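# Three arms lay a duct in a trench and close it

## Task

Put the duct into the trench that has a cover, then close the cover again. Both must stay in place with no robot holding them, so finish by releasing everything and moving the arms away.

## Robot and tools

Robots: three identical i2rt Big YAM arms named arm1, arm2 and arm3. Each has six revolute joints, a two-finger gripper and a camera on its wrist. Two more cameras, cam_high and cam_low, are fixed in the room. Camera names: arm1_cam_wrist, arm2_cam_wrist, arm3_cam_wrist, cam_high, cam_low. With joints 1 and 6 at 0 and the hand level and pointing forward, the wrist camera is above the hand looking toward the fingertips. The hand reaches roughly 1.0 m from the joint 1 axis.

Frame: one shared scene frame, origin on the floor, +z up, in metres. The hand point is midway between the fingertips; its z axis runs along the fingers and the fingers close along its y axis. Each camera comes with a calibration (K, distortion, T_world_to_cam mapping scene coordinates into the camera frame); it is only approximate, and wrist camera poses depend on the reported joint angles.

execute_actions: argument actions is a list holding one action or nothing. An action is an object keyed by arm name (arm1, arm2, arm3); each arm gets a joints object whose entries are absolute targets, not offsets: joint1_rad to joint6_rad in radians and gripper_m in metres. Only the joints you name get a new target. Ranges and done-tolerances: joint1_rad -2.879 to 2.879 (±0.045), turns the arm about its base, positive is counter-clockwise seen from above, 0 is the direction the base faces. joint2_rad 0 to 3.141 (±0.14), shoulder, 0 has the upper arm pointing back roughly level, increasing lifts it up and over to the front. joint3_rad 0 to 3.019 (±0.09), elbow, 0 is fully folded, increasing opens it. joint4_rad -1.692 to 1.57 (±0.055), hand pitch, positive tilts fingers up. joint5_rad -1.57 to 1.57 (±0.03), sideways hand swing, positive toward the arm's right. joint6_rad -2.094 to 2.094 (±0.035), hand roll, positive clockwise viewed from behind the hand. gripper_m 0 to 0.093 (±0.003), fingertip gap. All named motions start together and may finish at different times; each joint has its own speed, so the hand can sweep a wide path between postures. Optional cameras: a list of names or ["all"]; omitted or null means all, [] means none. An unknown key, camera name or out-of-range number rejects the whole call and nothing moves. An empty actions list just reports state and images.

wait: seconds from 0 to 10; commands nothing and returns the same report as an empty action.

zoom_image: camera plus region [x0, y0, x1, y1] in pixels of that camera's latest full image (top-left is 0,0), at most 504 by 504.

read_manual: optional section, only "licences"; returns licence text, moves nothing.

finished_scene: scene number (1 or 2); ends the current scene permanently and reports success, after the last command has been held. Call it only when the duct is in the trench, the cover is shut, grippers are open and arms are clear. Replying without any tool call also ends everything.

Reading results: joint_positions gives each arm's current angles and gap. A pictures line lists the cameras in the order the images follow. joint_status tells how each commanded motion ended: off_target (stopped short and may still be pushing), contact_stop or time_out (target dropped, joint holds where it stopped, though a timed-out joint may keep a nearby target and keep pushing; it is listed under on_its_own), not_followed (a self- or arm-to-arm collision check refused that arm's joint targets; the gripper part still runs; the arm may retry those targets on later actions until given passing ones or the path clears). A line "joint command not followed" with a cause: line explains such a refusal. on_its_own covers joints this call did not command; "held at" is the held target, not the actual position. Joint torques are raw drive outputs with per-arm offset, scale and noise, so treat them loosely. MOTOR HOT appears from 85 °C; at 100 °C an OVER-TEMPERATURE FAULT makes that arm go limp and drop until cool, and its joints then show limit_stop_at_motor_heat; resend the targets afterwards.

Cautions: an arm does not stop on contact and keeps pushing, possibly hard. To relieve a push, command the joint to its reported position. A target very close to the current angle may not move anything. Joints you leave out can still be driving toward old targets. Holding loads heats motors, even while you are thinking, and the simulation runs during your thinking with the last command held. A hard squeeze between two arms fails the run and a hard collision may; the collision check can react late and ignores fingers, gripper housings and wrist cameras. Never knock anything out of the work area or onto the floor. Loose objects can occasionally get nudged by outside disturbances, so check the final state before finishing. Drops, slips, slams and heavy pushing count against you.

Each tool is called after "Emit:" as a command line: name --argument value for each argument, lists and objects as JSON in quotes; but a table of rows of numbers goes row by row, as --pt "numbers of a row", without its own name.

## Session

Emit:
execute_actions --actions '[]'

Scene clock: 0.00 s.
Joint torques (N m, as the arm reports them, + toward a larger angle): no reading
Motor temperatures (°C, as the motors report them): arm1=[22 25 25 24 25 23] | arm2=[22 23 23 23 24 25] | arm3=[25 24 25 25 24 23]
arm1.joint_positions: joint1_rad=+0.127 joint2_rad=+0.617 joint3_rad=+1.476 joint4_rad=-1.439 joint5_rad=-0.258 joint6_rad=-0.484 gripper_m=+0.095
arm1.joint_status: not commanded
arm1.hand: x=-0.0746 y=-0.4214 z=+1.3355 quat_wxyz=(-0.319, +0.806, -0.345, -0.359) (m; scene frame)
arm2.joint_positions: joint1_rad=-0.346 joint2_rad=+0.620 joint3_rad=+1.396 joint4_rad=-1.405 joint5_rad=-0.110 joint6_rad=-0.160 gripper_m=+0.095
arm2.joint_status: not commanded
arm2.hand: x=-0.4599 y=-0.2394 z=+1.2917 quat_wxyz=(-0.372, +0.580, -0.672, -0.271) (m; scene frame)
arm3.joint_positions: joint1_rad=+0.173 joint2_rad=+0.542 joint3_rad=+1.397 joint4_rad=-1.236 joint5_rad=+0.127 joint6_rad=+0.043 gripper_m=+0.095
arm3.joint_status: not commanded
arm3.hand: x=+0.4949 y=-0.2433 z=+1.4073 quat_wxyz=(-0.384, +0.611, -0.556, -0.413) (m; scene frame)
pictures: arm1_cam_wrist, arm2_cam_wrist, arm3_cam_wrist, cam_high, cam_low
Images, in order (width x height): arm1_cam_wrist 504x504, arm2_cam_wrist 504x504, arm3_cam_wrist 504x504, cam_high 504x504, cam_low 504x504.

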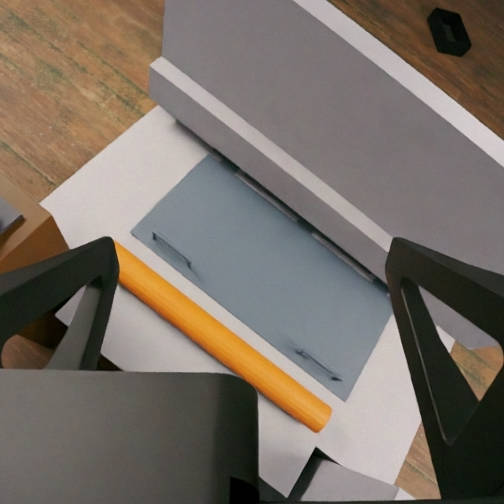

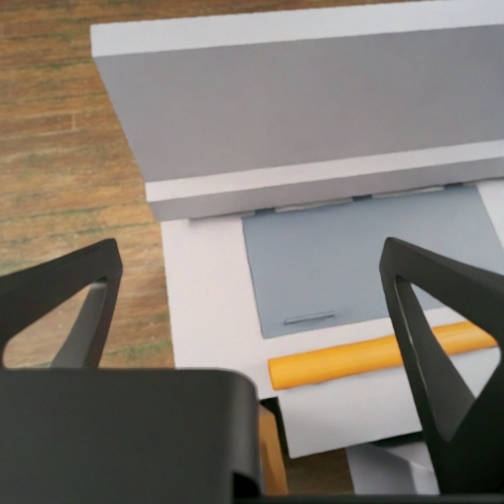

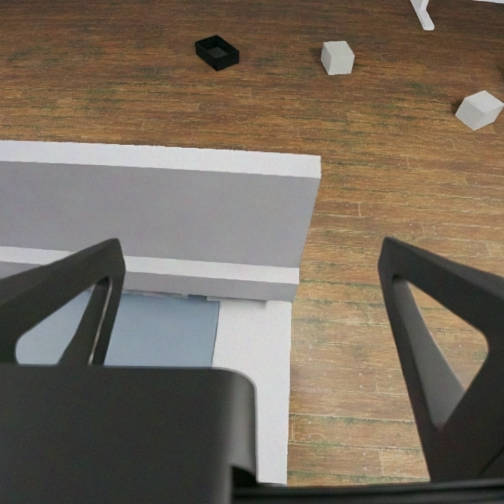

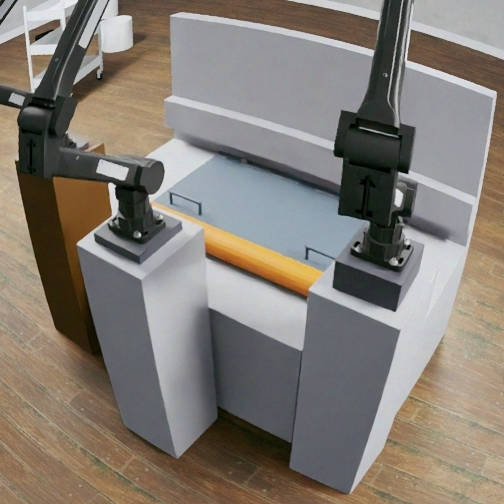

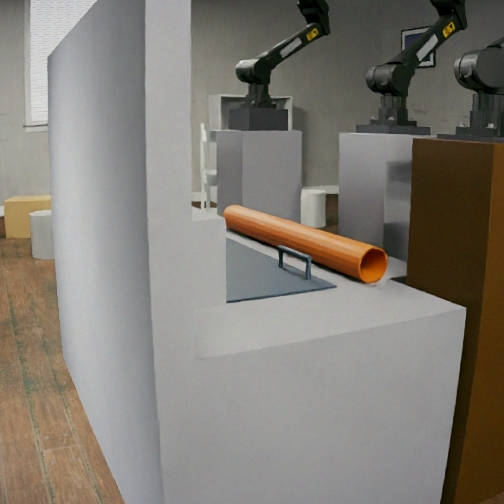

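Emit:
execute_actions --actions '[{"arm1":{"joints":{"joint1_rad":0,"joint2_rad":1.6,"joint3_rad":0.55,"joint4_rad":-0.52,"joint5_rad":0,"joint6_rad":1.57}},"arm2":{"joints":{"joint1_rad":-0.743,"joint2_rad":2.03,"joint3_rad":0.844,"joint4_rad":-0.385,"joint5_rad":0,"joint6_rad":0.809,"gripper_m":0.06}},"arm3":{"joints":{"joint1_rad":0.714,"joint2_rad":2.209,"joint3_rad":0.874,"joint4_rad":-0.236,"joint5_rad":0,"joint6_rad":-0.81,"gripper_m":0.06}}}]'

Scene clock: 48.07 s.
Joint torques (N m, as the arm reports them, + toward a larger angle): arm1=[-1.43 -9.15  3.78  0.5   0.12  0.04] | arm2=[ -0.85 -11.7    2.79   0.98  -0.02   0.05] | arm3=[ -1.16 -13.77   3.1    0.73  -0.17  -0.15]
Motor temperatures (°C, as the motors report them): arm1=[22 25 28 25 25 23] | arm2=[22 24 28 23 24 25] | arm3=[25 24 28 25 24 23]
arm1.joint_positions: joint1_rad=+0.002 joint2_rad=+1.589 joint3_rad=+0.553 joint4_rad=-0.531 joint5_rad=-0.002 joint6_rad=+1.561 gripper_m=+0.095
arm1.joint_status: all done
arm1.hand: x=-0.0029 y=-0.3285 z=+0.7063 quat_wxyz=(-0.002, +0.011, -1.000, +0.002) (m; scene frame)
arm2.joint_positions: joint1_rad=-0.740 joint2_rad=+2.032 joint3_rad=+0.845 joint4_rad=-0.396 joint5_rad=-0.001 joint6_rad=+0.800 gripper_m=+0.060
arm2.joint_status: all done
arm2.hand: x=-0.2505 y=-0.1643 z=+0.6032 quat_wxyz=(+0.003, +0.007, -1.000, -0.001) (m; scene frame)
arm3.joint_positions: joint1_rad=+0.717 joint2_rad=+2.207 joint3_rad=+0.870 joint4_rad=-0.250 joint5_rad=+0.001 joint6_rad=-0.796 gripper_m=+0.060
arm3.joint_status: all done
arm3.hand: x=+0.2537 y=-0.1703 z=+0.6033 quat_wxyz=(+0.003, +1.000, -0.005, +0.007) (m; scene frame)
pictures: arm1_cam_wrist, arm2_cam_wrist, arm3_cam_wrist, cam_high, cam_low
camera_calibration (this result's frames):
arm1_cam_wrist: T_world_to_cam=[[0.0308742, -0.999522, -0.00182683, -0.325599], [-0.807905, -0.0260314, 0.588738, -0.420045], [-0.588503, -0.0167009, -0.808322, 0.685377], [0, 0, 0, 1]] pos_world=[0.0740426, -0.324932, 0.800707]
arm2_cam_wrist: T_world_to_cam=[[0.0185566, -0.999802, -0.00724812, -0.157226], [-0.805786, -0.0192466, 0.591894, -0.559218], [-0.591916, -0.00514312, -0.805983, 0.457913], [0, 0, 0, 1]] pos_world=[-0.176646, -0.165602, 0.698928]
arm3_cam_wrist: T_world_to_cam=[[0.00649323, 0.99988, -0.014092, 0.178031], [0.803258, 0.00317815, 0.595623, -0.553163], [0.595596, -0.015187, -0.803141, 0.452825], [0, 0, 0, 1]] pos_world=[0.173475, -0.169375, 0.695668]
Images, in order (width x height): arm1_cam_wrist 504x504, arm2_cam_wrist 504x504, arm3_cam_wrist 504x504, cam_high 504x504, cam_low 504x504.

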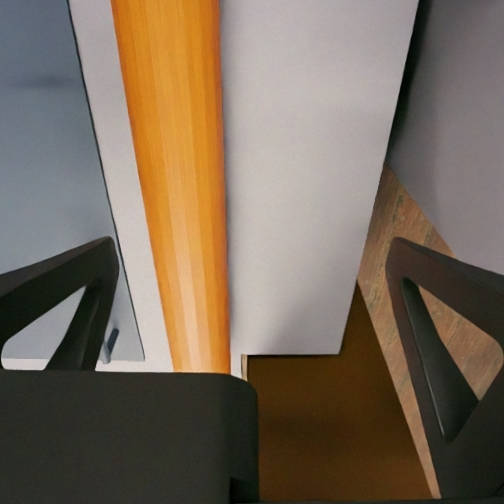

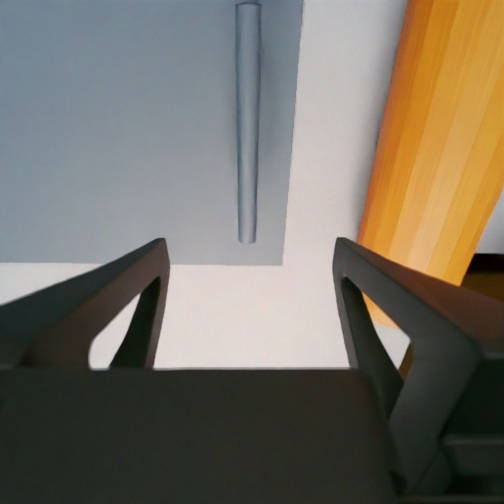

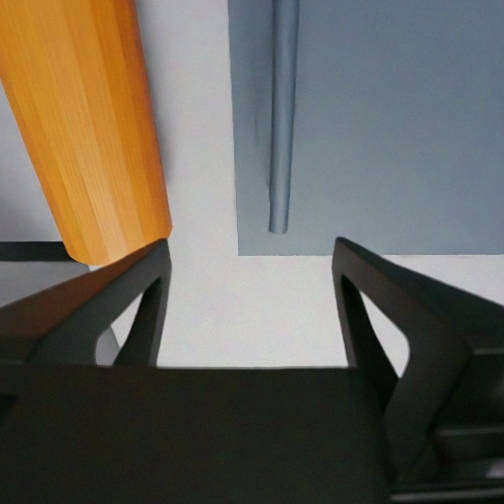

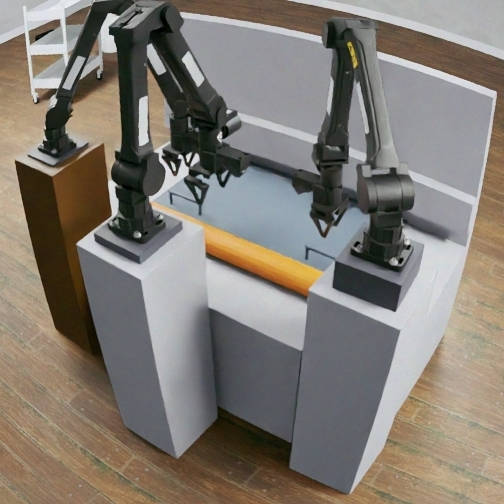

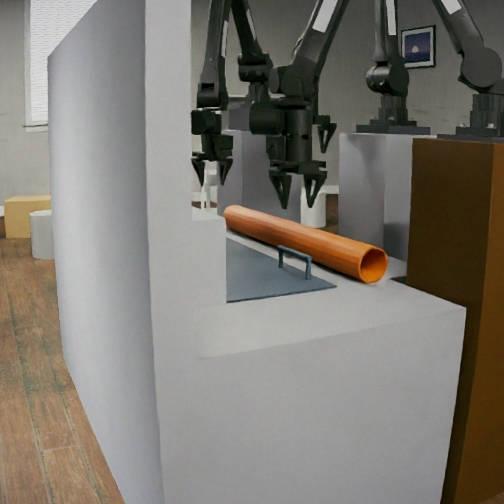

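Emit:
execute_actions --actions '[{"arm2":{"joints":{"joint2_rad":2.356,"joint3_rad":0.938,"joint4_rad":-0.145}},"arm3":{"joints":{"joint1_rad":0.687,"joint2_rad":2.537,"joint3_rad":1.05,"joint4_rad":-0.075,"joint6_rad":-0.845}}}]' --cameras '["arm2_cam_wrist","arm3_cam_wrist","cam_low"]'

Emit:
zoom_image --camera "cam_low" --region '[200,160,400,320]'

Scene clock: 70.20 s.
Joint torques (N m, as the arm reports them, + toward a larger angle): arm1=[-1.54 -9.34  3.81  0.52  0.13  0.04] | arm2=[ -0.32 -14.31   1.24   1.02   0.01   0.03] | arm3=[ -1.24 -11.32   0.76   0.38  -0.09  -0.16]
Motor temperatures (°C, as the motors report them): arm1=[22 25 27 25 25 23] | arm2=[22 25 25 23 24 25] | arm3=[25 25 26 25 24 23]
arm1.joint_positions: joint1_rad=+0.002 joint2_rad=+1.589 joint3_rad=+0.553 joint4_rad=-0.531 joint5_rad=-0.002 joint6_rad=+1.562 gripper_m=+0.095
arm1.joint_status: not commanded
arm1.hand: x=-0.0029 y=-0.3285 z=+0.7063 quat_wxyz=(-0.002, +0.010, -1.000, +0.002) (m; scene frame)
arm2.joint_positions: joint1_rad=-0.740 joint2_rad=+2.371 joint3_rad=+0.934 joint4_rad=-0.156 joint5_rad=-0.001 joint6_rad=+0.801 gripper_m=+0.060
arm2.joint_status: all done
arm2.hand: x=-0.2535 y=-0.1668 z=+0.4851 quat_wxyz=(+0.006, +0.006, -1.000, +0.003) (m; scene frame)
arm3.joint_positions: joint1_rad=+0.690 joint2_rad=+2.474 joint3_rad=+1.064 joint4_rad=-0.075 joint5_rad=-0.001 joint6_rad=-0.829 gripper_m=+0.060
arm3.joint_status: all done
arm3.hand: x=+0.2219 y=-0.1201 z=+0.5161 quat_wxyz=(-0.034, +0.999, -0.002, -0.029) (m; scene frame)
pictures: arm2_cam_wrist, arm3_cam_wrist, cam_low
camera_calibration (this result's frames):
arm2_cam_wrist: T_world_to_cam=[[0.0178067, -0.999841, 0.00011582, -0.164275], [-0.801592, -0.0142068, 0.597702, -0.492611], [-0.597606, -0.010736, -0.801718, 0.356476], [0, 0, 0, 1]] pos_world=[-0.178916, -0.16742, 0.580247]
arm3_cam_wrist: T_world_to_cam=[[0.00106396, 0.998194, 0.060064, 0.0895677], [0.843649, -0.033144, 0.535871, -0.458363], [0.536894, 0.0501028, -0.84216, 0.443461], [0, 0, 0, 1]] pos_world=[0.148511, -0.126817, 0.613709]
Images, in order (width x height): arm2_cam_wrist 504x504, arm3_cam_wrist 504x504, cam_low 504x504.

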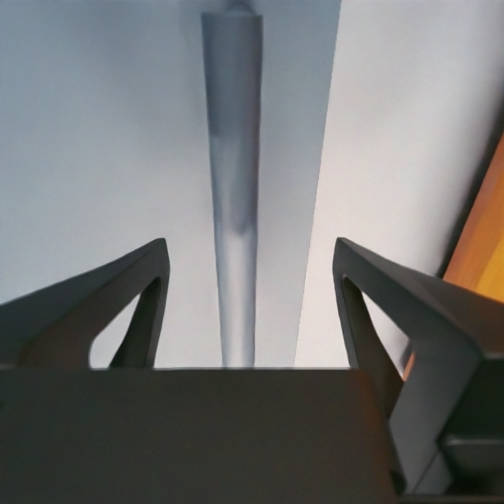

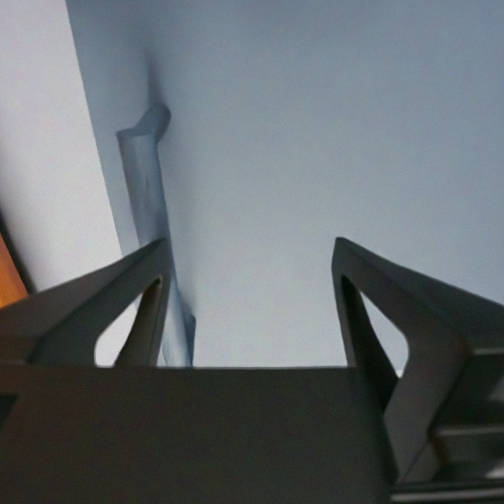

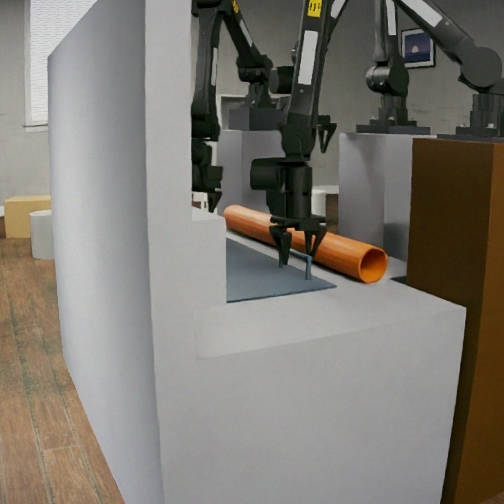

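Region (200, 160, 400, 320) of cam_low's 504x504 image, scaled by 2.520, with more detail than that image has; it fills the top 403 rows of this view, and the rest is white.

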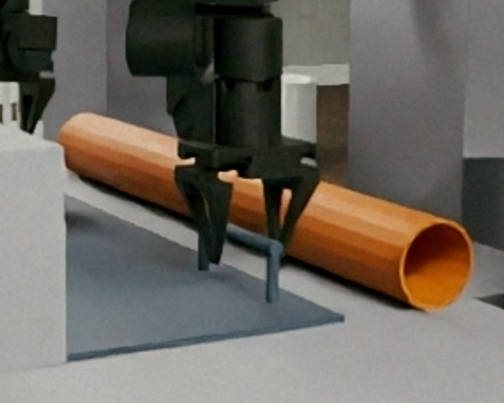

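Emit:
execute_actions --actions '[{"arm3":{"joints":{"joint2_rad":2.40,"joint3_rad":0.975,"joint4_rad":-0.144,"gripper_m":0.085}}}]' --cameras '[]'

Emit:
execute_actions --actions '[{"arm3":{"joints":{"joint2_rad":2.53,"joint3_rad":1.045,"joint4_rad":-0.08}},"arm2":{"joints":{"joint3_rad":0.948,"gripper_m":0}}}]' --cameras '["arm2_cam_wrist","arm3_cam_wrist"]'

Scene clock: 81.20 s.
Joint torques (N m, as the arm reports them, + toward a larger angle): arm1=[-1.6  -9.58  3.84  0.5   0.13  0.05] | arm2=[ -0.53 -13.97   1.43   0.93   0.02   0.07] | arm3=[ -0.74 -16.25   1.79  -0.05  -0.23  -0.14]
Motor temperatures (°C, as the motors report them): arm1=[22 25 27 25 25 23] | arm2=[22 25 25 23 24 25] | arm3=[25 25 26 25 24 23]
arm1.joint_positions: joint1_rad=+0.002 joint2_rad=+1.589 joint3_rad=+0.553 joint4_rad=-0.531 joint5_rad=-0.002 joint6_rad=+1.562 gripper_m=+0.095
arm1.joint_status: not commanded
arm1.hand: x=-0.0029 y=-0.3285 z=+0.7063 quat_wxyz=(-0.002, +0.010, -1.000, +0.002) (m; scene frame)
arm2.joint_positions: joint1_rad=-0.740 joint2_rad=+2.371 joint3_rad=+0.934 joint4_rad=-0.156 joint5_rad=-0.001 joint6_rad=+0.801 gripper_m=+0.060
arm2.joint_status: not commanded
arm2.hand: x=-0.2535 y=-0.1668 z=+0.4851 quat_wxyz=(+0.006, +0.006, -1.000, +0.003) (m; scene frame)
arm3.joint_positions: joint1_rad=+0.684 joint2_rad=+2.419 joint3_rad=+0.971 joint4_rad=-0.139 joint5_rad=+0.003 joint6_rad=-0.832 gripper_m=+0.085
arm3.joint_status: all done
arm3.hand: x=+0.2579 y=-0.1551 z=+0.5313 quat_wxyz=(+0.002, +1.000, -0.003, +0.007) (m; scene frame)
pictures: none
No camera images: the call's "cameras" was empty. Leave "cameras" out to get every camera's image.

Scene clock: 82.17 s.
Joint torques (N m, as the arm reports them, + toward a larger angle): arm1=[-1.42 -9.38  3.83  0.49  0.14  0.05] | arm2=[ -0.3  -13.95   1.75   0.8    0.29   0.01] | arm3=[ -0.78 -15.01   1.76   0.49  -0.23  -0.14]
Motor temperatures (°C, as the motors report them): arm1=[22 25 27 25 25 23] | arm2=[22 25 25 23 24 25] | arm3=[25 25 26 25 24 23]
arm1.joint_positions: joint1_rad=+0.002 joint2_rad=+1.589 joint3_rad=+0.553 joint4_rad=-0.531 joint5_rad=-0.002 joint6_rad=+1.562 gripper_m=+0.095
arm1.joint_status: not commanded
arm1.hand: x=-0.0029 y=-0.3285 z=+0.7063 quat_wxyz=(-0.002, +0.010, -1.000, +0.002) (m; scene frame)
arm2.joint_positions: joint1_rad=-0.739 joint2_rad=+2.371 joint3_rad=+0.939 joint4_rad=-0.151 joint5_rad=-0.009 joint6_rad=+0.808 gripper_m=+0.011
arm2.joint_status: gripper_m off_target (ended at +0.011, target +0.000); the others done
arm2.hand: x=-0.2518 y=-0.1626 z=+0.4853 quat_wxyz=(+0.006, +0.003, -1.000, -0.003) (m; scene frame)
arm3.joint_positions: joint1_rad=+0.684 joint2_rad=+2.523 joint3_rad=+1.042 joint4_rad=-0.088 joint5_rad=+0.003 joint6_rad=-0.832 gripper_m=+0.085
arm3.joint_status: all done
arm3.hand: x=+0.2506 y=-0.1467 z=+0.4948 quat_wxyz=(-0.004, +1.000, -0.003, +0.001) (m; scene frame)
pictures: arm2_cam_wrist, arm3_cam_wrist
camera_calibration (this result's frames):
arm2_cam_wrist: T_world_to_cam=[[0.0119962, -0.999853, -0.0122342, -0.155643], [-0.802439, -0.0169263, 0.596494, -0.491411], [-0.596613, 0.00266155, -0.802524, 0.360549], [0, 0, 0, 1]] pos_world=[-0.177352, -0.164897, 0.580569]
arm3_cam_wrist: T_world_to_cam=[[0.00326596, 0.999994, 0.000877004, 0.146346], [0.810183, -0.00316012, 0.586168, -0.484091], [0.586168, -0.00120387, -0.810189, 0.375768], [0, 0, 0, 1]] pos_world=[0.171461, -0.147423, 0.588073]
Images, in order (width x height): arm2_cam_wrist 504x504, arm3_cam_wrist 504x504.

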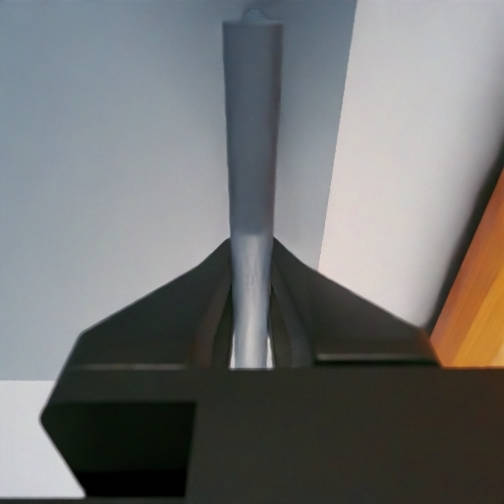

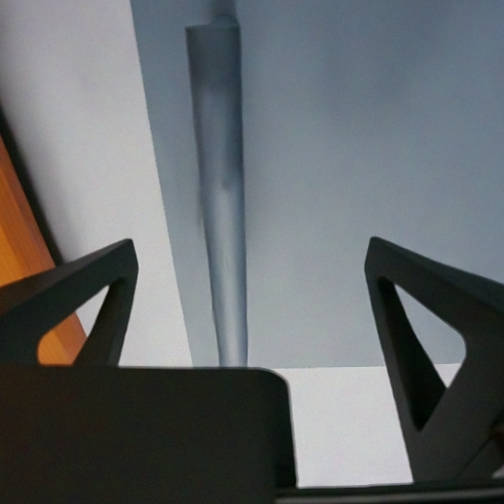

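Emit:
execute_actions --actions '[{"arm3":{"joints":{"joint2_rad":2.545,"gripper_m":0}}}]' --cameras '[]'

Emit:
execute_actions --actions '[{"arm2":{"joints":{"joint1_rad":-0.703,"joint2_rad":2.13,"joint3_rad":0.914,"joint4_rad":-0.346,"joint6_rad":0.849}},"arm3":{"joints":{"joint1_rad":0.657,"joint2_rad":2.31,"joint3_rad":0.982,"joint4_rad":-0.235,"joint6_rad":-0.867}}}]'

Scene clock: 101.23 s.
Joint torques (N m, as the arm reports them, + toward a larger angle): arm1=[-1.37 -9.37  3.83  0.57  0.12  0.05] | arm2=[ -0.29 -14.34   1.76   0.75   0.32  -0.01] | arm3=[ -1.14 -13.91   2.09   0.54   0.17  -0.13]
Motor temperatures (°C, as the motors report them): arm1=[22 25 26 25 25 23] | arm2=[22 26 24 23 24 25] | arm3=[25 25 25 25 24 23]
arm1.joint_positions: joint1_rad=+0.002 joint2_rad=+1.589 joint3_rad=+0.553 joint4_rad=-0.531 joint5_rad=-0.002 joint6_rad=+1.562 gripper_m=+0.095
arm1.joint_status: not commanded
arm1.hand: x=-0.0029 y=-0.3285 z=+0.7063 quat_wxyz=(-0.002, +0.010, -1.000, +0.002) (m; scene frame)
arm2.joint_positions: joint1_rad=-0.739 joint2_rad=+2.371 joint3_rad=+0.939 joint4_rad=-0.151 joint5_rad=-0.008 joint6_rad=+0.808 gripper_m=+0.011
arm2.joint_status: not commanded
arm2.hand: x=-0.2517 y=-0.1627 z=+0.4853 quat_wxyz=(+0.005, +0.003, -1.000, -0.003) (m; scene frame)
arm3.joint_positions: joint1_rad=+0.688 joint2_rad=+2.525 joint3_rad=+1.035 joint4_rad=-0.089 joint5_rad=-0.009 joint6_rad=-0.834 gripper_m=+0.011
arm3.joint_status: gripper_m off_target (ended at +0.011, target +0.000); the others done
arm3.hand: x=+0.2517 y=-0.1535 z=+0.4937 quat_wxyz=(+0.003, +1.000, +0.000, +0.000) (m; scene frame)
pictures: none
No camera images: the call's "cameras" was empty. Leave "cameras" out to get every camera's image.

Scene clock: 102.27 s.
Joint torques (N m, as the arm reports them, + toward a larger angle): arm1=[-1.76 -9.41  3.79  0.51  0.12  0.04] | arm2=[  0.45 -17.26   1.62  -0.51  -0.33   0.1 ] | arm3=[ -1.19 -17.83   1.77  -0.32   0.38  -0.1 ]
Motor temperatures (°C, as the motors report them): arm1=[22 25 26 25 25 23] | arm2=[22 26 24 23 24 25] | arm3=[25 25 25 25 24 23]
arm1.joint_positions: joint1_rad=+0.002 joint2_rad=+1.589 joint3_rad=+0.553 joint4_rad=-0.531 joint5_rad=-0.002 joint6_rad=+1.562 gripper_m=+0.095
arm1.joint_status: not commanded
arm1.hand: x=-0.0029 y=-0.3285 z=+0.7063 quat_wxyz=(-0.002, +0.010, -1.000, +0.002) (m; scene frame)
arm2.joint_positions: joint1_rad=-0.708 joint2_rad=+2.203 joint3_rad=+0.923 joint4_rad=-0.324 joint5_rad=+0.008 joint6_rad=+0.841 gripper_m=+0.011
arm2.joint_status: all done
arm2.hand: x=-0.2514 y=-0.1485 z=+0.5482 quat_wxyz=(+0.006, +0.003, -1.000, +0.010) (m; scene frame)
arm3.joint_positions: joint1_rad=+0.663 joint2_rad=+2.357 joint3_rad=+0.988 joint4_rad=-0.222 joint5_rad=-0.015 joint6_rad=-0.859 gripper_m=+0.011
arm3.joint_status: all done
arm3.hand: x=+0.2515 y=-0.1401 z=+0.5564 quat_wxyz=(+0.010, +1.000, +0.000, +0.002) (m; scene frame)
pictures: arm1_cam_wrist, arm2_cam_wrist, arm3_cam_wrist, cam_high, cam_low
camera_calibration (this result's frames):
arm1_cam_wrist: T_world_to_cam=[[0.0301116, -0.999545, -0.00183042, -0.325607], [-0.807926, -0.0254171, 0.588735, -0.419842], [-0.588514, -0.0162489, -0.808324, 0.685527], [0, 0, 0, 1]] pos_world=[0.074045, -0.324991, 0.800708]
arm2_cam_wrist: T_world_to_cam=[[0.0103885, -0.999833, 0.0150404, -0.156131], [-0.802039, 0.000651341, 0.597272, -0.526087], [-0.597182, -0.0182678, -0.801898, 0.407642], [0, 0, 0, 1]] pos_world=[-0.176884, -0.148316, 0.643452]
arm3_cam_wrist: T_world_to_cam=[[-0.00299452, 0.999606, -0.0279076, 0.15724], [0.809453, 0.0188098, 0.586883, -0.518054], [0.587176, -0.0208325, -0.809191, 0.421636], [0, 0, 0, 1]] pos_world=[0.172237, -0.13865, 0.649609]
Images, in order (width x height): arm1_cam_wrist 504x504, arm2_cam_wrist 504x504, arm3_cam_wrist 504x504, cam_high 504x504, cam_low 504x504.

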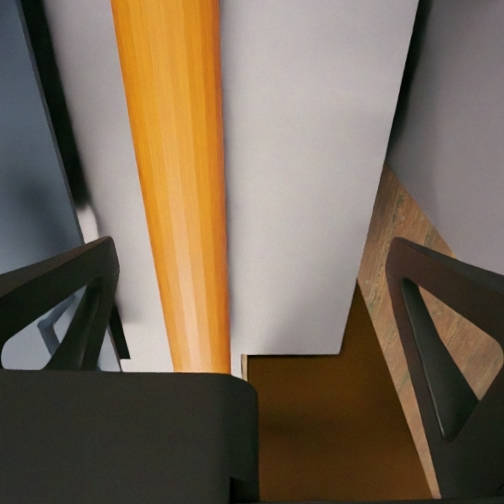

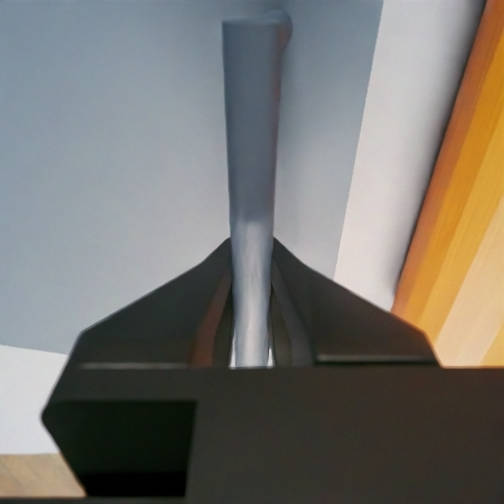

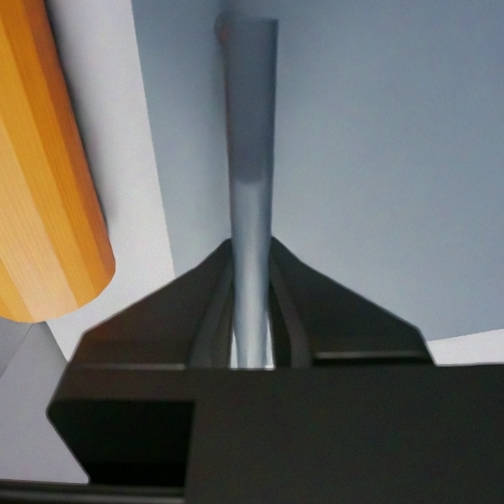

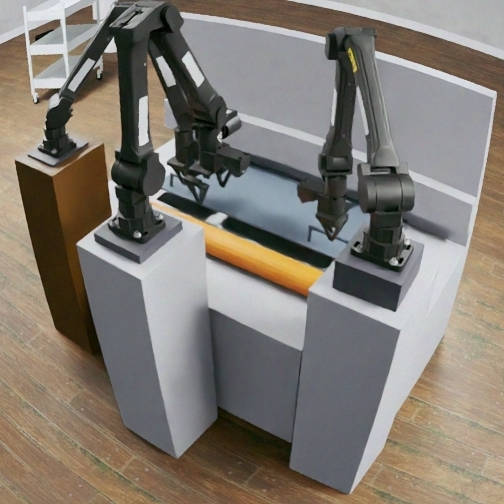

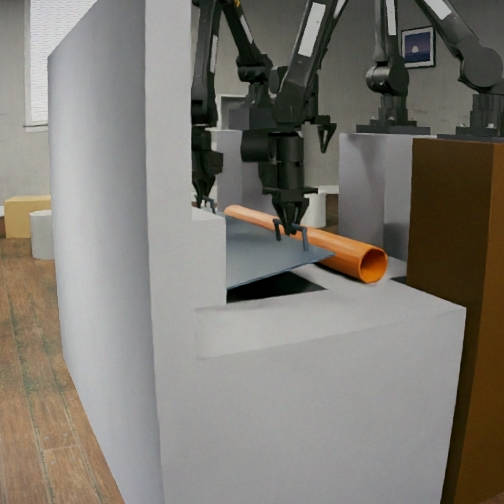

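Emit:
execute_actions --actions '[{"arm2":{"joints":{"joint1_rad":-0.639,"joint2_rad":1.95,"joint3_rad":0.992,"joint4_rad":-0.566,"joint6_rad":0.913}},"arm3":{"joints":{"joint1_rad":0.595,"joint2_rad":2.11,"joint3_rad":1.028,"joint4_rad":-0.439,"joint6_rad":-0.929}}}]' --cameras '[]'

Emit:
execute_actions --actions '[{"arm2":{"joints":{"joint1_rad":-0.565,"joint2_rad":1.915,"joint3_rad":1.158,"joint4_rad":-0.774,"joint6_rad":0.987}},"arm3":{"joints":{"joint1_rad":0.524,"joint2_rad":2.05,"joint3_rad":1.17,"joint4_rad":-0.647,"joint6_rad":-1.0}}}]' --cameras '["cam_low"]'

Emit:
execute_actions --actions '[{"arm1":{"joints":{"joint1_rad":0.05,"joint2_rad":2.154,"joint3_rad":0.756,"joint4_rad":-0.165,"joint6_rad":1.61}},"arm2":{"joints":{"joint1_rad":-0.492,"joint2_rad":1.99,"joint3_rad":1.392,"joint4_rad":-0.954,"joint6_rad":1.06}},"arm3":{"joints":{"joint1_rad":0.453,"joint2_rad":2.1,"joint3_rad":1.392,"joint4_rad":-0.837,"joint6_rad":-1.071}}}]'

Scene clock: 118.57 s.
Joint torques (N m, as the arm reports them, + toward a larger angle): arm1=[-1.53 -9.53  3.81  0.48  0.13  0.05] | arm2=[  0.64 -17.7    5.83  -1.07  -0.61   0.09] | arm3=[ -1.84 -19.04   6.09  -0.08   0.59  -0.13]
Motor temperatures (°C, as the motors report them): arm1=[22 25 26 25 25 23] | arm2=[22 27 25 23 24 25] | arm3=[25 26 25 25 24 23]
arm1.joint_positions: joint1_rad=+0.002 joint2_rad=+1.589 joint3_rad=+0.553 joint4_rad=-0.531 joint5_rad=-0.002 joint6_rad=+1.562 gripper_m=+0.095
arm1.joint_status: not commanded
arm1.hand: x=-0.0029 y=-0.3285 z=+0.7063 quat_wxyz=(-0.002, +0.010, -1.000, +0.002) (m; scene frame)
arm2.joint_positions: joint1_rad=-0.648 joint2_rad=+2.021 joint3_rad=+0.964 joint4_rad=-0.535 joint5_rad=+0.015 joint6_rad=+0.901 gripper_m=+0.011
arm2.joint_status: all done
arm2.hand: x=-0.2516 y=-0.1120 z=+0.6277 quat_wxyz=(-0.001, +0.002, -1.000, +0.008) (m; scene frame)
arm3.joint_positions: joint1_rad=+0.606 joint2_rad=+2.165 joint3_rad=+1.007 joint4_rad=-0.432 joint5_rad=-0.021 joint6_rad=-0.918 gripper_m=+0.011
arm3.joint_status: all done
arm3.hand: x=+0.2508 y=-0.1028 z=+0.6372 quat_wxyz=(+0.011, +1.000, +0.001, -0.002) (m; scene frame)
pictures: none
No camera images: the call's "cameras" was empty. Leave "cameras" out to get every camera's image.

Scene clock: 119.43 s.
Joint torques (N m, as the arm reports them, + toward a larger angle): arm1=[-1.77 -9.36  3.79  0.44  0.13  0.05] | arm2=[  2.67 -19.92   9.38  -0.25  -1.49   0.29] | arm3=[ -3.88 -21.87  10.8   -0.04   1.31  -0.3 ]
Motor temperatures (°C, as the motors report them): arm1=[22 25 26 25 25 23] | arm2=[22 27 25 23 25 25] | arm3=[25 26 25 25 24 23]
arm1.joint_positions: joint1_rad=+0.002 joint2_rad=+1.589 joint3_rad=+0.553 joint4_rad=-0.531 joint5_rad=-0.002 joint6_rad=+1.562 gripper_m=+0.095
arm1.joint_status: not commanded
arm1.hand: x=-0.0029 y=-0.3285 z=+0.7063 quat_wxyz=(-0.002, +0.010, -1.000, +0.002) (m; scene frame)
arm2.joint_positions: joint1_rad=-0.604 joint2_rad=+2.005 joint3_rad=+1.091 joint4_rad=-0.760 joint5_rad=+0.036 joint6_rad=+0.954 gripper_m=+0.011
arm2.joint_status: all done
arm2.hand: x=-0.2522 y=-0.0865 z=+0.6631 quat_wxyz=(+0.014, -0.001, -0.999, +0.048) (m; scene frame)
arm3.joint_positions: joint1_rad=+0.564 joint2_rad=+2.130 joint3_rad=+1.112 joint4_rad=-0.644 joint5_rad=-0.043 joint6_rad=-0.970 gripper_m=+0.011
arm3.joint_status: all done
arm3.hand: x=+0.2512 y=-0.0779 z=+0.6724 quat_wxyz=(+0.047, +0.999, +0.005, +0.009) (m; scene frame)
pictures: cam_low
Images, in order (width x height): cam_low 504x504.

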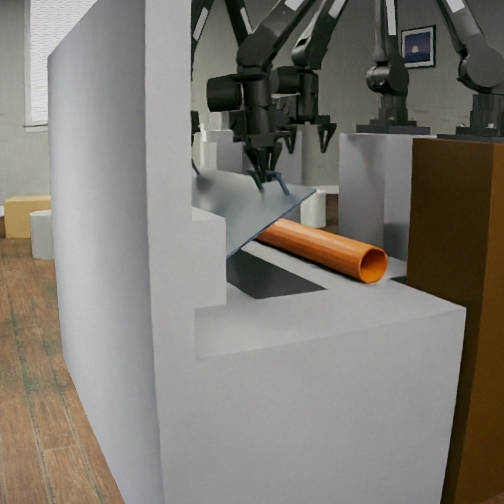

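Scene clock: 121.57 s.
Joint torques (N m, as the arm reports them, + toward a larger angle): arm1=[ -1.49 -15.81   1.32   0.47   0.09   0.03] | arm2=[  5.73 -16.78  13.3    2.17  -1.98   0.37] | arm3=[ -5.41 -19.17  16.69   2.27   1.83  -0.36]
Motor temperatures (°C, as the motors report them): arm1=[22 25 26 25 25 23] | arm2=[22 27 27 23 25 25] | arm3=[25 26 26 25 25 23]
arm1.joint_positions: joint1_rad=+0.048 joint2_rad=+2.160 joint3_rad=+0.752 joint4_rad=-0.176 joint5_rad=-0.001 joint6_rad=+1.602 gripper_m=+0.095
arm1.joint_status: all done
arm1.hand: x=-0.0181 y=-0.2746 z=+0.5574 quat_wxyz=(-0.003, +0.013, -1.000, +0.010) (m; scene frame)
arm2.joint_positions: joint1_rad=-0.552 joint2_rad=+2.019 joint3_rad=+1.269 joint4_rad=-1.000 joint5_rad=+0.047 joint6_rad=+1.014 gripper_m=+0.011
arm2.joint_status: joint1_rad time_out (moved +0.052 of +0.112); joint3_rad time_out (moved +0.178 of +0.301); joint6_rad time_out (moved +0.060 of +0.106); the others done
arm2.on_its_own: joint1_rad reads -0.552 and still pushes toward -0.492 since a time_out; joint3_rad reads +1.269 and still pushes toward +1.382 since a time_out; joint6_rad reads +1.014 and still pushes toward +1.060 since a time_out
arm2.hand: x=-0.2525 y=-0.0472 z=+0.7052 quat_wxyz=(+0.026, -0.004, -0.996, +0.083) (m; scene frame)
arm3.joint_positions: joint1_rad=+0.510 joint2_rad=+2.130 joint3_rad=+1.284 joint4_rad=-0.898 joint5_rad=-0.058 joint6_rad=-1.035 gripper_m=+0.011
arm3.joint_status: joint1_rad time_out (moved -0.053 of -0.111); joint3_rad time_out (moved +0.172 of +0.280); joint4_rad time_out (moved -0.255 of -0.193); joint6_rad time_out (moved -0.064 of -0.101); the others done
arm3.on_its_own: joint1_rad reads +0.510 and still pushes toward +0.453 since a time_out; joint3_rad reads +1.284 and still pushes toward +1.392 since a time_out; joint4_rad reads -0.898 and still pushes toward -0.837 since a time_out; joint6_rad reads -1.035 and still pushes toward -1.071 since a time_out
arm3.hand: x=+0.2518 y=-0.0381 z=+0.7144 quat_wxyz=(+0.087, +0.996, +0.009, +0.021) (m; scene frame)
pictures: arm1_cam_wrist, arm2_cam_wrist, arm3_cam_wrist, cam_high, cam_low
camera_calibration (this result's frames):
arm1_cam_wrist: T_world_to_cam=[[0.0353412, -0.999273, 0.0142888, -0.280348], [-0.808901, -0.0202061, 0.587598, -0.34099], [-0.586882, -0.0323246, -0.809027, 0.553094], [0, 0, 0, 1]] pos_world=[0.0586813, -0.269156, 0.651839]
arm2_cam_wrist: T_world_to_cam=[[0.0012299, -0.987093, 0.160145, -0.161229], [-0.777195, 0.0998294, 0.621291, -0.626755], [-0.629259, -0.125228, -0.767041, 0.496982], [0, 0, 0, 1]] pos_world=[-0.174182, -0.0343431, 0.796423]
arm3_cam_wrist: T_world_to_cam=[[-0.0166776, 0.983374, -0.180822, 0.171721], [0.785216, 0.124841, 0.606507, -0.616843], [0.618998, -0.131869, -0.774243, 0.514151], [0, 0, 0, 1]] pos_world=[0.16896, -0.0240579, 0.803248]
Images, in order (width x height): arm1_cam_wrist 504x504, arm2_cam_wrist 504x504, arm3_cam_wrist 504x504, cam_high 504x504, cam_low 504x504.

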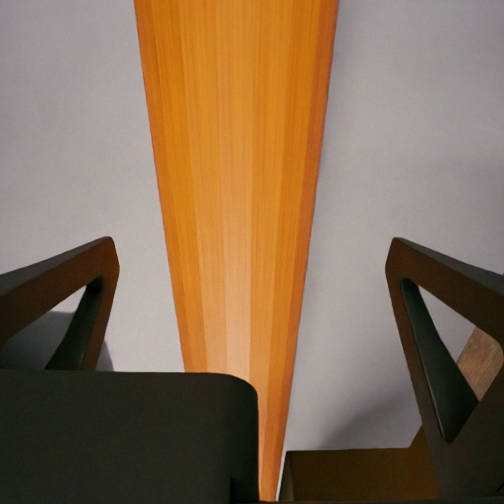

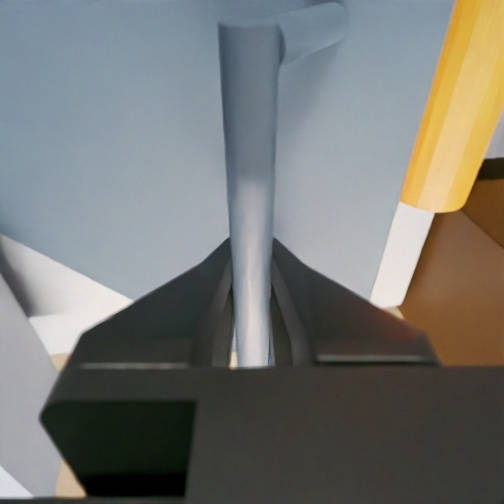

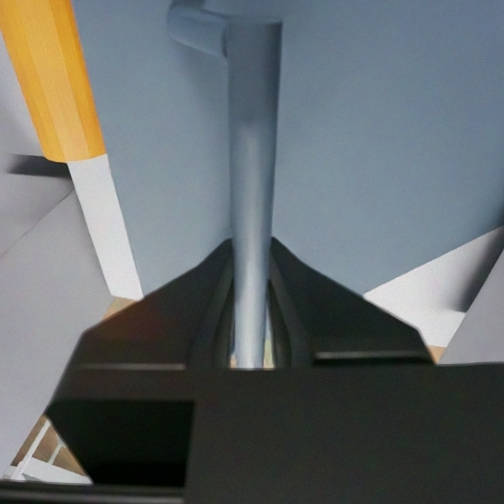

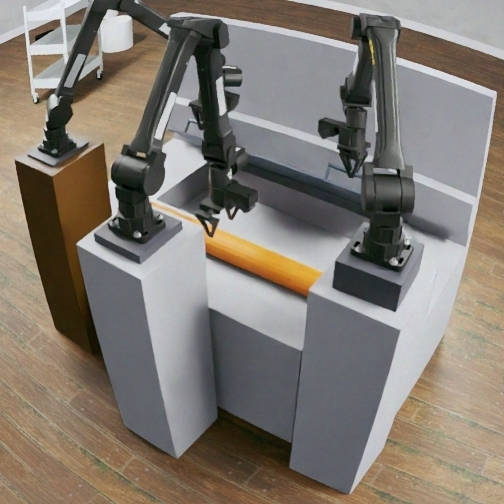

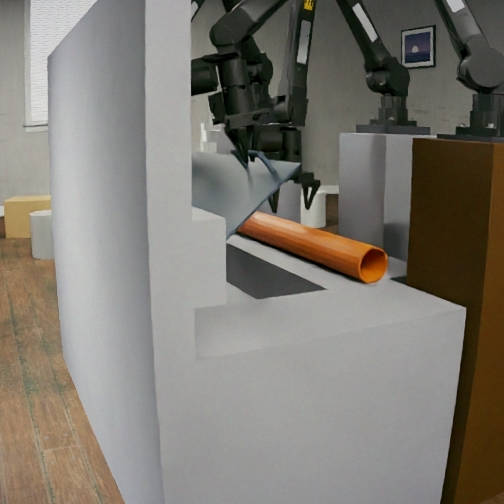

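Emit:
execute_actions --actions '[{"arm1":{"joints":{"joint2_rad":2.28,"joint3_rad":0.806,"joint4_rad":-0.09}},"arm2":{"joints":{"joint1_rad":-0.474,"joint2_rad":1.94,"joint3_rad":1.45,"joint4_rad":-1.054,"joint6_rad":1.078}},"arm3":{"joints":{"joint1_rad":0.436,"joint2_rad":2.05,"joint3_rad":1.44,"joint4_rad":-0.934,"joint6_rad":-1.088}}}]' --cameras '[]'

Emit:
execute_actions --actions '[{"arm1":{"joints":{"joint2_rad":2.396,"joint3_rad":0.856,"joint4_rad":-0.025}}}]' --cameras '["arm1_cam_wrist","cam_high","cam_low"]'

Scene clock: 138.33 s.
Joint torques (N m, as the arm reports them, + toward a larger angle): arm1=[ -1.2  -15.41   0.45   0.27   0.09   0.05] | arm2=[  3.82 -20.4   12.44   0.81  -1.45   0.31] | arm3=[ -4.56 -21.88  15.07   0.98   1.33  -0.31]
Motor temperatures (°C, as the motors report them): arm1=[22 26 26 25 25 23] | arm2=[22 27 34 23 27 25] | arm3=[25 27 30 25 27 23]
arm1.joint_positions: joint1_rad=+0.048 joint2_rad=+2.272 joint3_rad=+0.807 joint4_rad=-0.097 joint5_rad=-0.001 joint6_rad=+1.602 gripper_m=+0.095
arm1.joint_status: all done
arm1.hand: x=-0.0186 y=-0.2620 z=+0.5226 quat_wxyz=(-0.003, +0.013, -1.000, -0.001) (m; scene frame)
arm2.joint_positions: joint1_rad=-0.523 joint2_rad=+2.016 joint3_rad=+1.356 joint4_rad=-1.070 joint5_rad=+0.036 joint6_rad=+1.040 gripper_m=+0.011
arm2.joint_status: joint1_rad time_out (moved +0.029 of +0.078); joint3_rad time_out (moved +0.087 of +0.181); joint6_rad time_out (moved +0.026 of +0.064); the others done
arm2.on_its_own: joint1_rad reads -0.523 and still pushes toward -0.474 since a time_out; joint3_rad reads +1.356 and still pushes toward +1.450 since a time_out; joint6_rad reads +1.040 and still pushes toward +1.078 since a time_out
arm2.hand: x=-0.2526 y=-0.0165 z=+0.7313 quat_wxyz=(+0.023, -0.003, -0.997, +0.073) (m; scene frame)
arm3.joint_positions: joint1_rad=+0.482 joint2_rad=+2.113 joint3_rad=+1.356 joint4_rad=-0.961 joint5_rad=-0.043 joint6_rad=-1.058 gripper_m=+0.011
arm3.joint_status: joint1_rad time_out (moved -0.028 of -0.074); the others done
arm3.on_its_own: joint1_rad reads +0.482 and still pushes toward +0.436 since a time_out
arm3.hand: x=+0.2525 y=-0.0073 z=+0.7416 quat_wxyz=(+0.072, +0.997, +0.007, +0.019) (m; scene frame)
pictures: none
No camera images: the call's "cameras" was empty. Leave "cameras" out to get every camera's image.

not run: a stop came earlier in this reply.

Emit:
execute_actions --actions '[{"arm1":{"joints":{"joint2_rad":2.405,"joint3_rad":0.856,"joint4_rad":-0.025}},"arm2":{"joints":{"joint1_rad":-0.43,"joint2_rad":1.96,"joint3_rad":1.55,"joint4_rad":-1.1,"joint5_rad":-0.03}},"arm3":{"joints":{"joint1_rad":0.39,"joint2_rad":2.06,"joint3_rad":1.53,"joint4_rad":-0.98,"joint5_rad":0.03}}}]'

Scene clock: 149.47 s.
Joint torques (N m, as the arm reports them, + toward a larger angle): arm1=[ -1.46 -16.63   1.46   0.82   0.2   -0.02] | arm2=[  3.45 -19.09  11.96   0.33  -1.79   0.06] | arm3=[ -5.04 -21.77  14.23   1.09   1.43  -0.12]
Motor temperatures (°C, as the motors report them): arm1=[22 26 26 25 25 23] | arm2=[22 28 36 23 27 25] | arm3=[25 27 31 25 27 23]
arm1.joint_positions: joint1_rad=+0.048 joint2_rad=+2.410 joint3_rad=+0.830 joint4_rad=-0.049 joint5_rad=-0.004 joint6_rad=+1.608 gripper_m=+0.095
arm1.joint_status: all done
arm1.hand: x=-0.0171 y=-0.2910 z=+0.4781 quat_wxyz=(-0.003, +0.010, -0.999, +0.032) (m; scene frame)
arm2.joint_positions: joint1_rad=-0.483 joint2_rad=+2.021 joint3_rad=+1.467 joint4_rad=-1.099 joint5_rad=+0.012 joint6_rad=+1.067 gripper_m=+0.011
arm2.joint_status: joint1_rad time_out (moved +0.040 of +0.093); joint5_rad time_out (moved -0.023 of -0.066); the others done
arm2.on_its_own: joint1_rad reads -0.483 and still pushes toward -0.430 since a time_out; joint5_rad reads +0.012 and still pushes toward -0.030 since a time_out
arm2.hand: x=-0.2531 y=+0.0336 z=+0.7617 quat_wxyz=(+0.013, +0.002, -0.999, +0.034) (m; scene frame)
arm3.joint_positions: joint1_rad=+0.443 joint2_rad=+2.109 joint3_rad=+1.463 joint4_rad=-1.007 joint5_rad=-0.016 joint6_rad=-1.078 gripper_m=+0.011
arm3.joint_status: joint1_rad time_out (moved -0.039 of -0.092); joint5_rad time_out (moved +0.027 of +0.073); the others done
arm3.on_its_own: joint1_rad reads +0.443 and still pushes toward +0.390 since a time_out; joint5_rad reads -0.016 and still pushes toward +0.030 since a time_out
arm3.hand: x=+0.2541 y=+0.0420 z=+0.7733 quat_wxyz=(+0.037, +0.999, -0.001, +0.013) (m; scene frame)
pictures: arm1_cam_wrist, arm2_cam_wrist, arm3_cam_wrist, cam_high, cam_low
camera_calibration (this result's frames):
arm1_cam_wrist: T_world_to_cam=[[0.0284537, -0.99788, 0.0585346, -0.316494], [-0.808789, 0.0114288, 0.587987, -0.284956], [-0.58741, -0.0640726, -0.80675, 0.478651], [0, 0, 0, 1]] pos_world=[0.0597001, -0.281898, 0.572228]
arm2_cam_wrist: T_world_to_cam=[[0.0102256, -0.997998, 0.0624157, -0.013435], [-0.793975, 0.0298408, 0.607217, -0.661564], [-0.607864, -0.0557657, -0.79208, 0.572207], [0, 0, 0, 1]] pos_world=[-0.177304, 0.038243, 0.855785]
arm3_cam_wrist: T_world_to_cam=[[-0.00089064, 0.996573, -0.0827087, 0.0232144], [0.796028, 0.0507668, 0.603126, -0.661362], [0.605259, -0.0653013, -0.793346, 0.584424], [0, 0, 0, 1]] pos_world=[0.172756, 0.048604, 0.864455]
Images, in order (width x height): arm1_cam_wrist 504x504, arm2_cam_wrist 504x504, arm3_cam_wrist 504x504, cam_high 504x504, cam_low 504x504.

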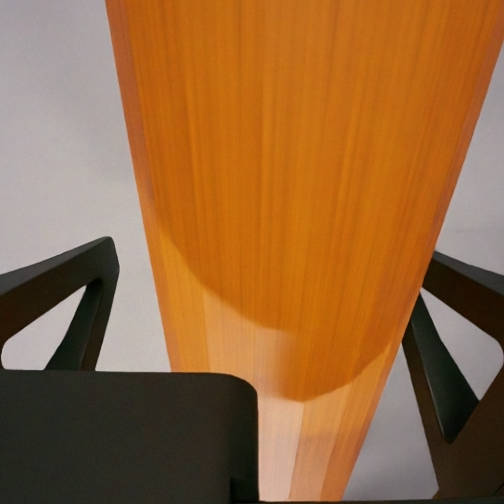

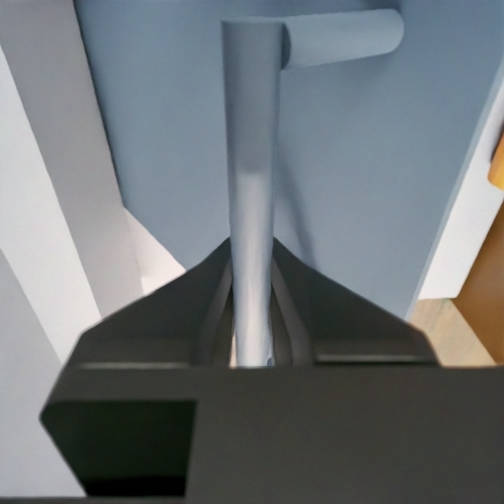

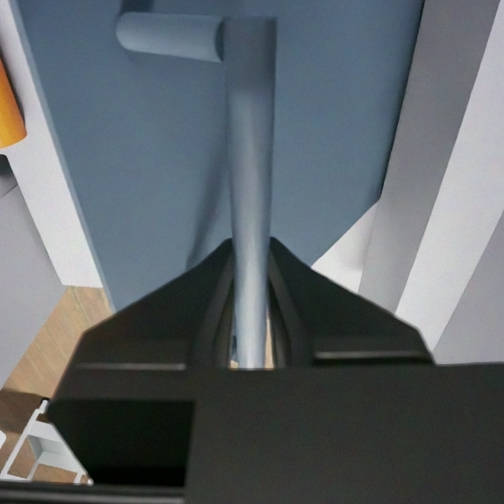

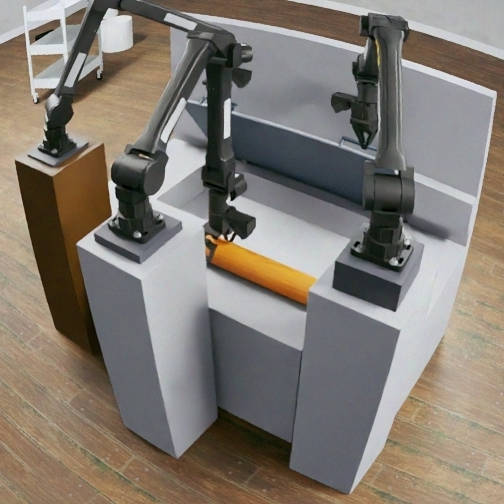

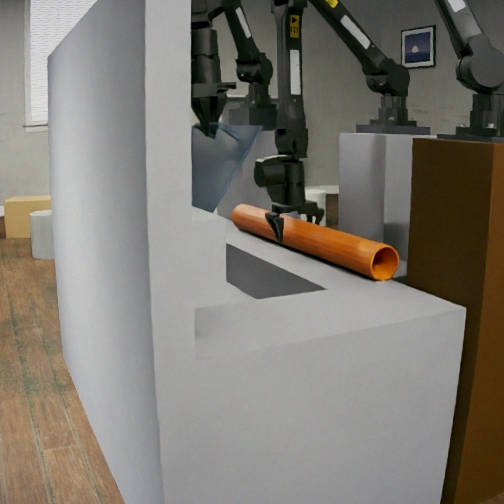

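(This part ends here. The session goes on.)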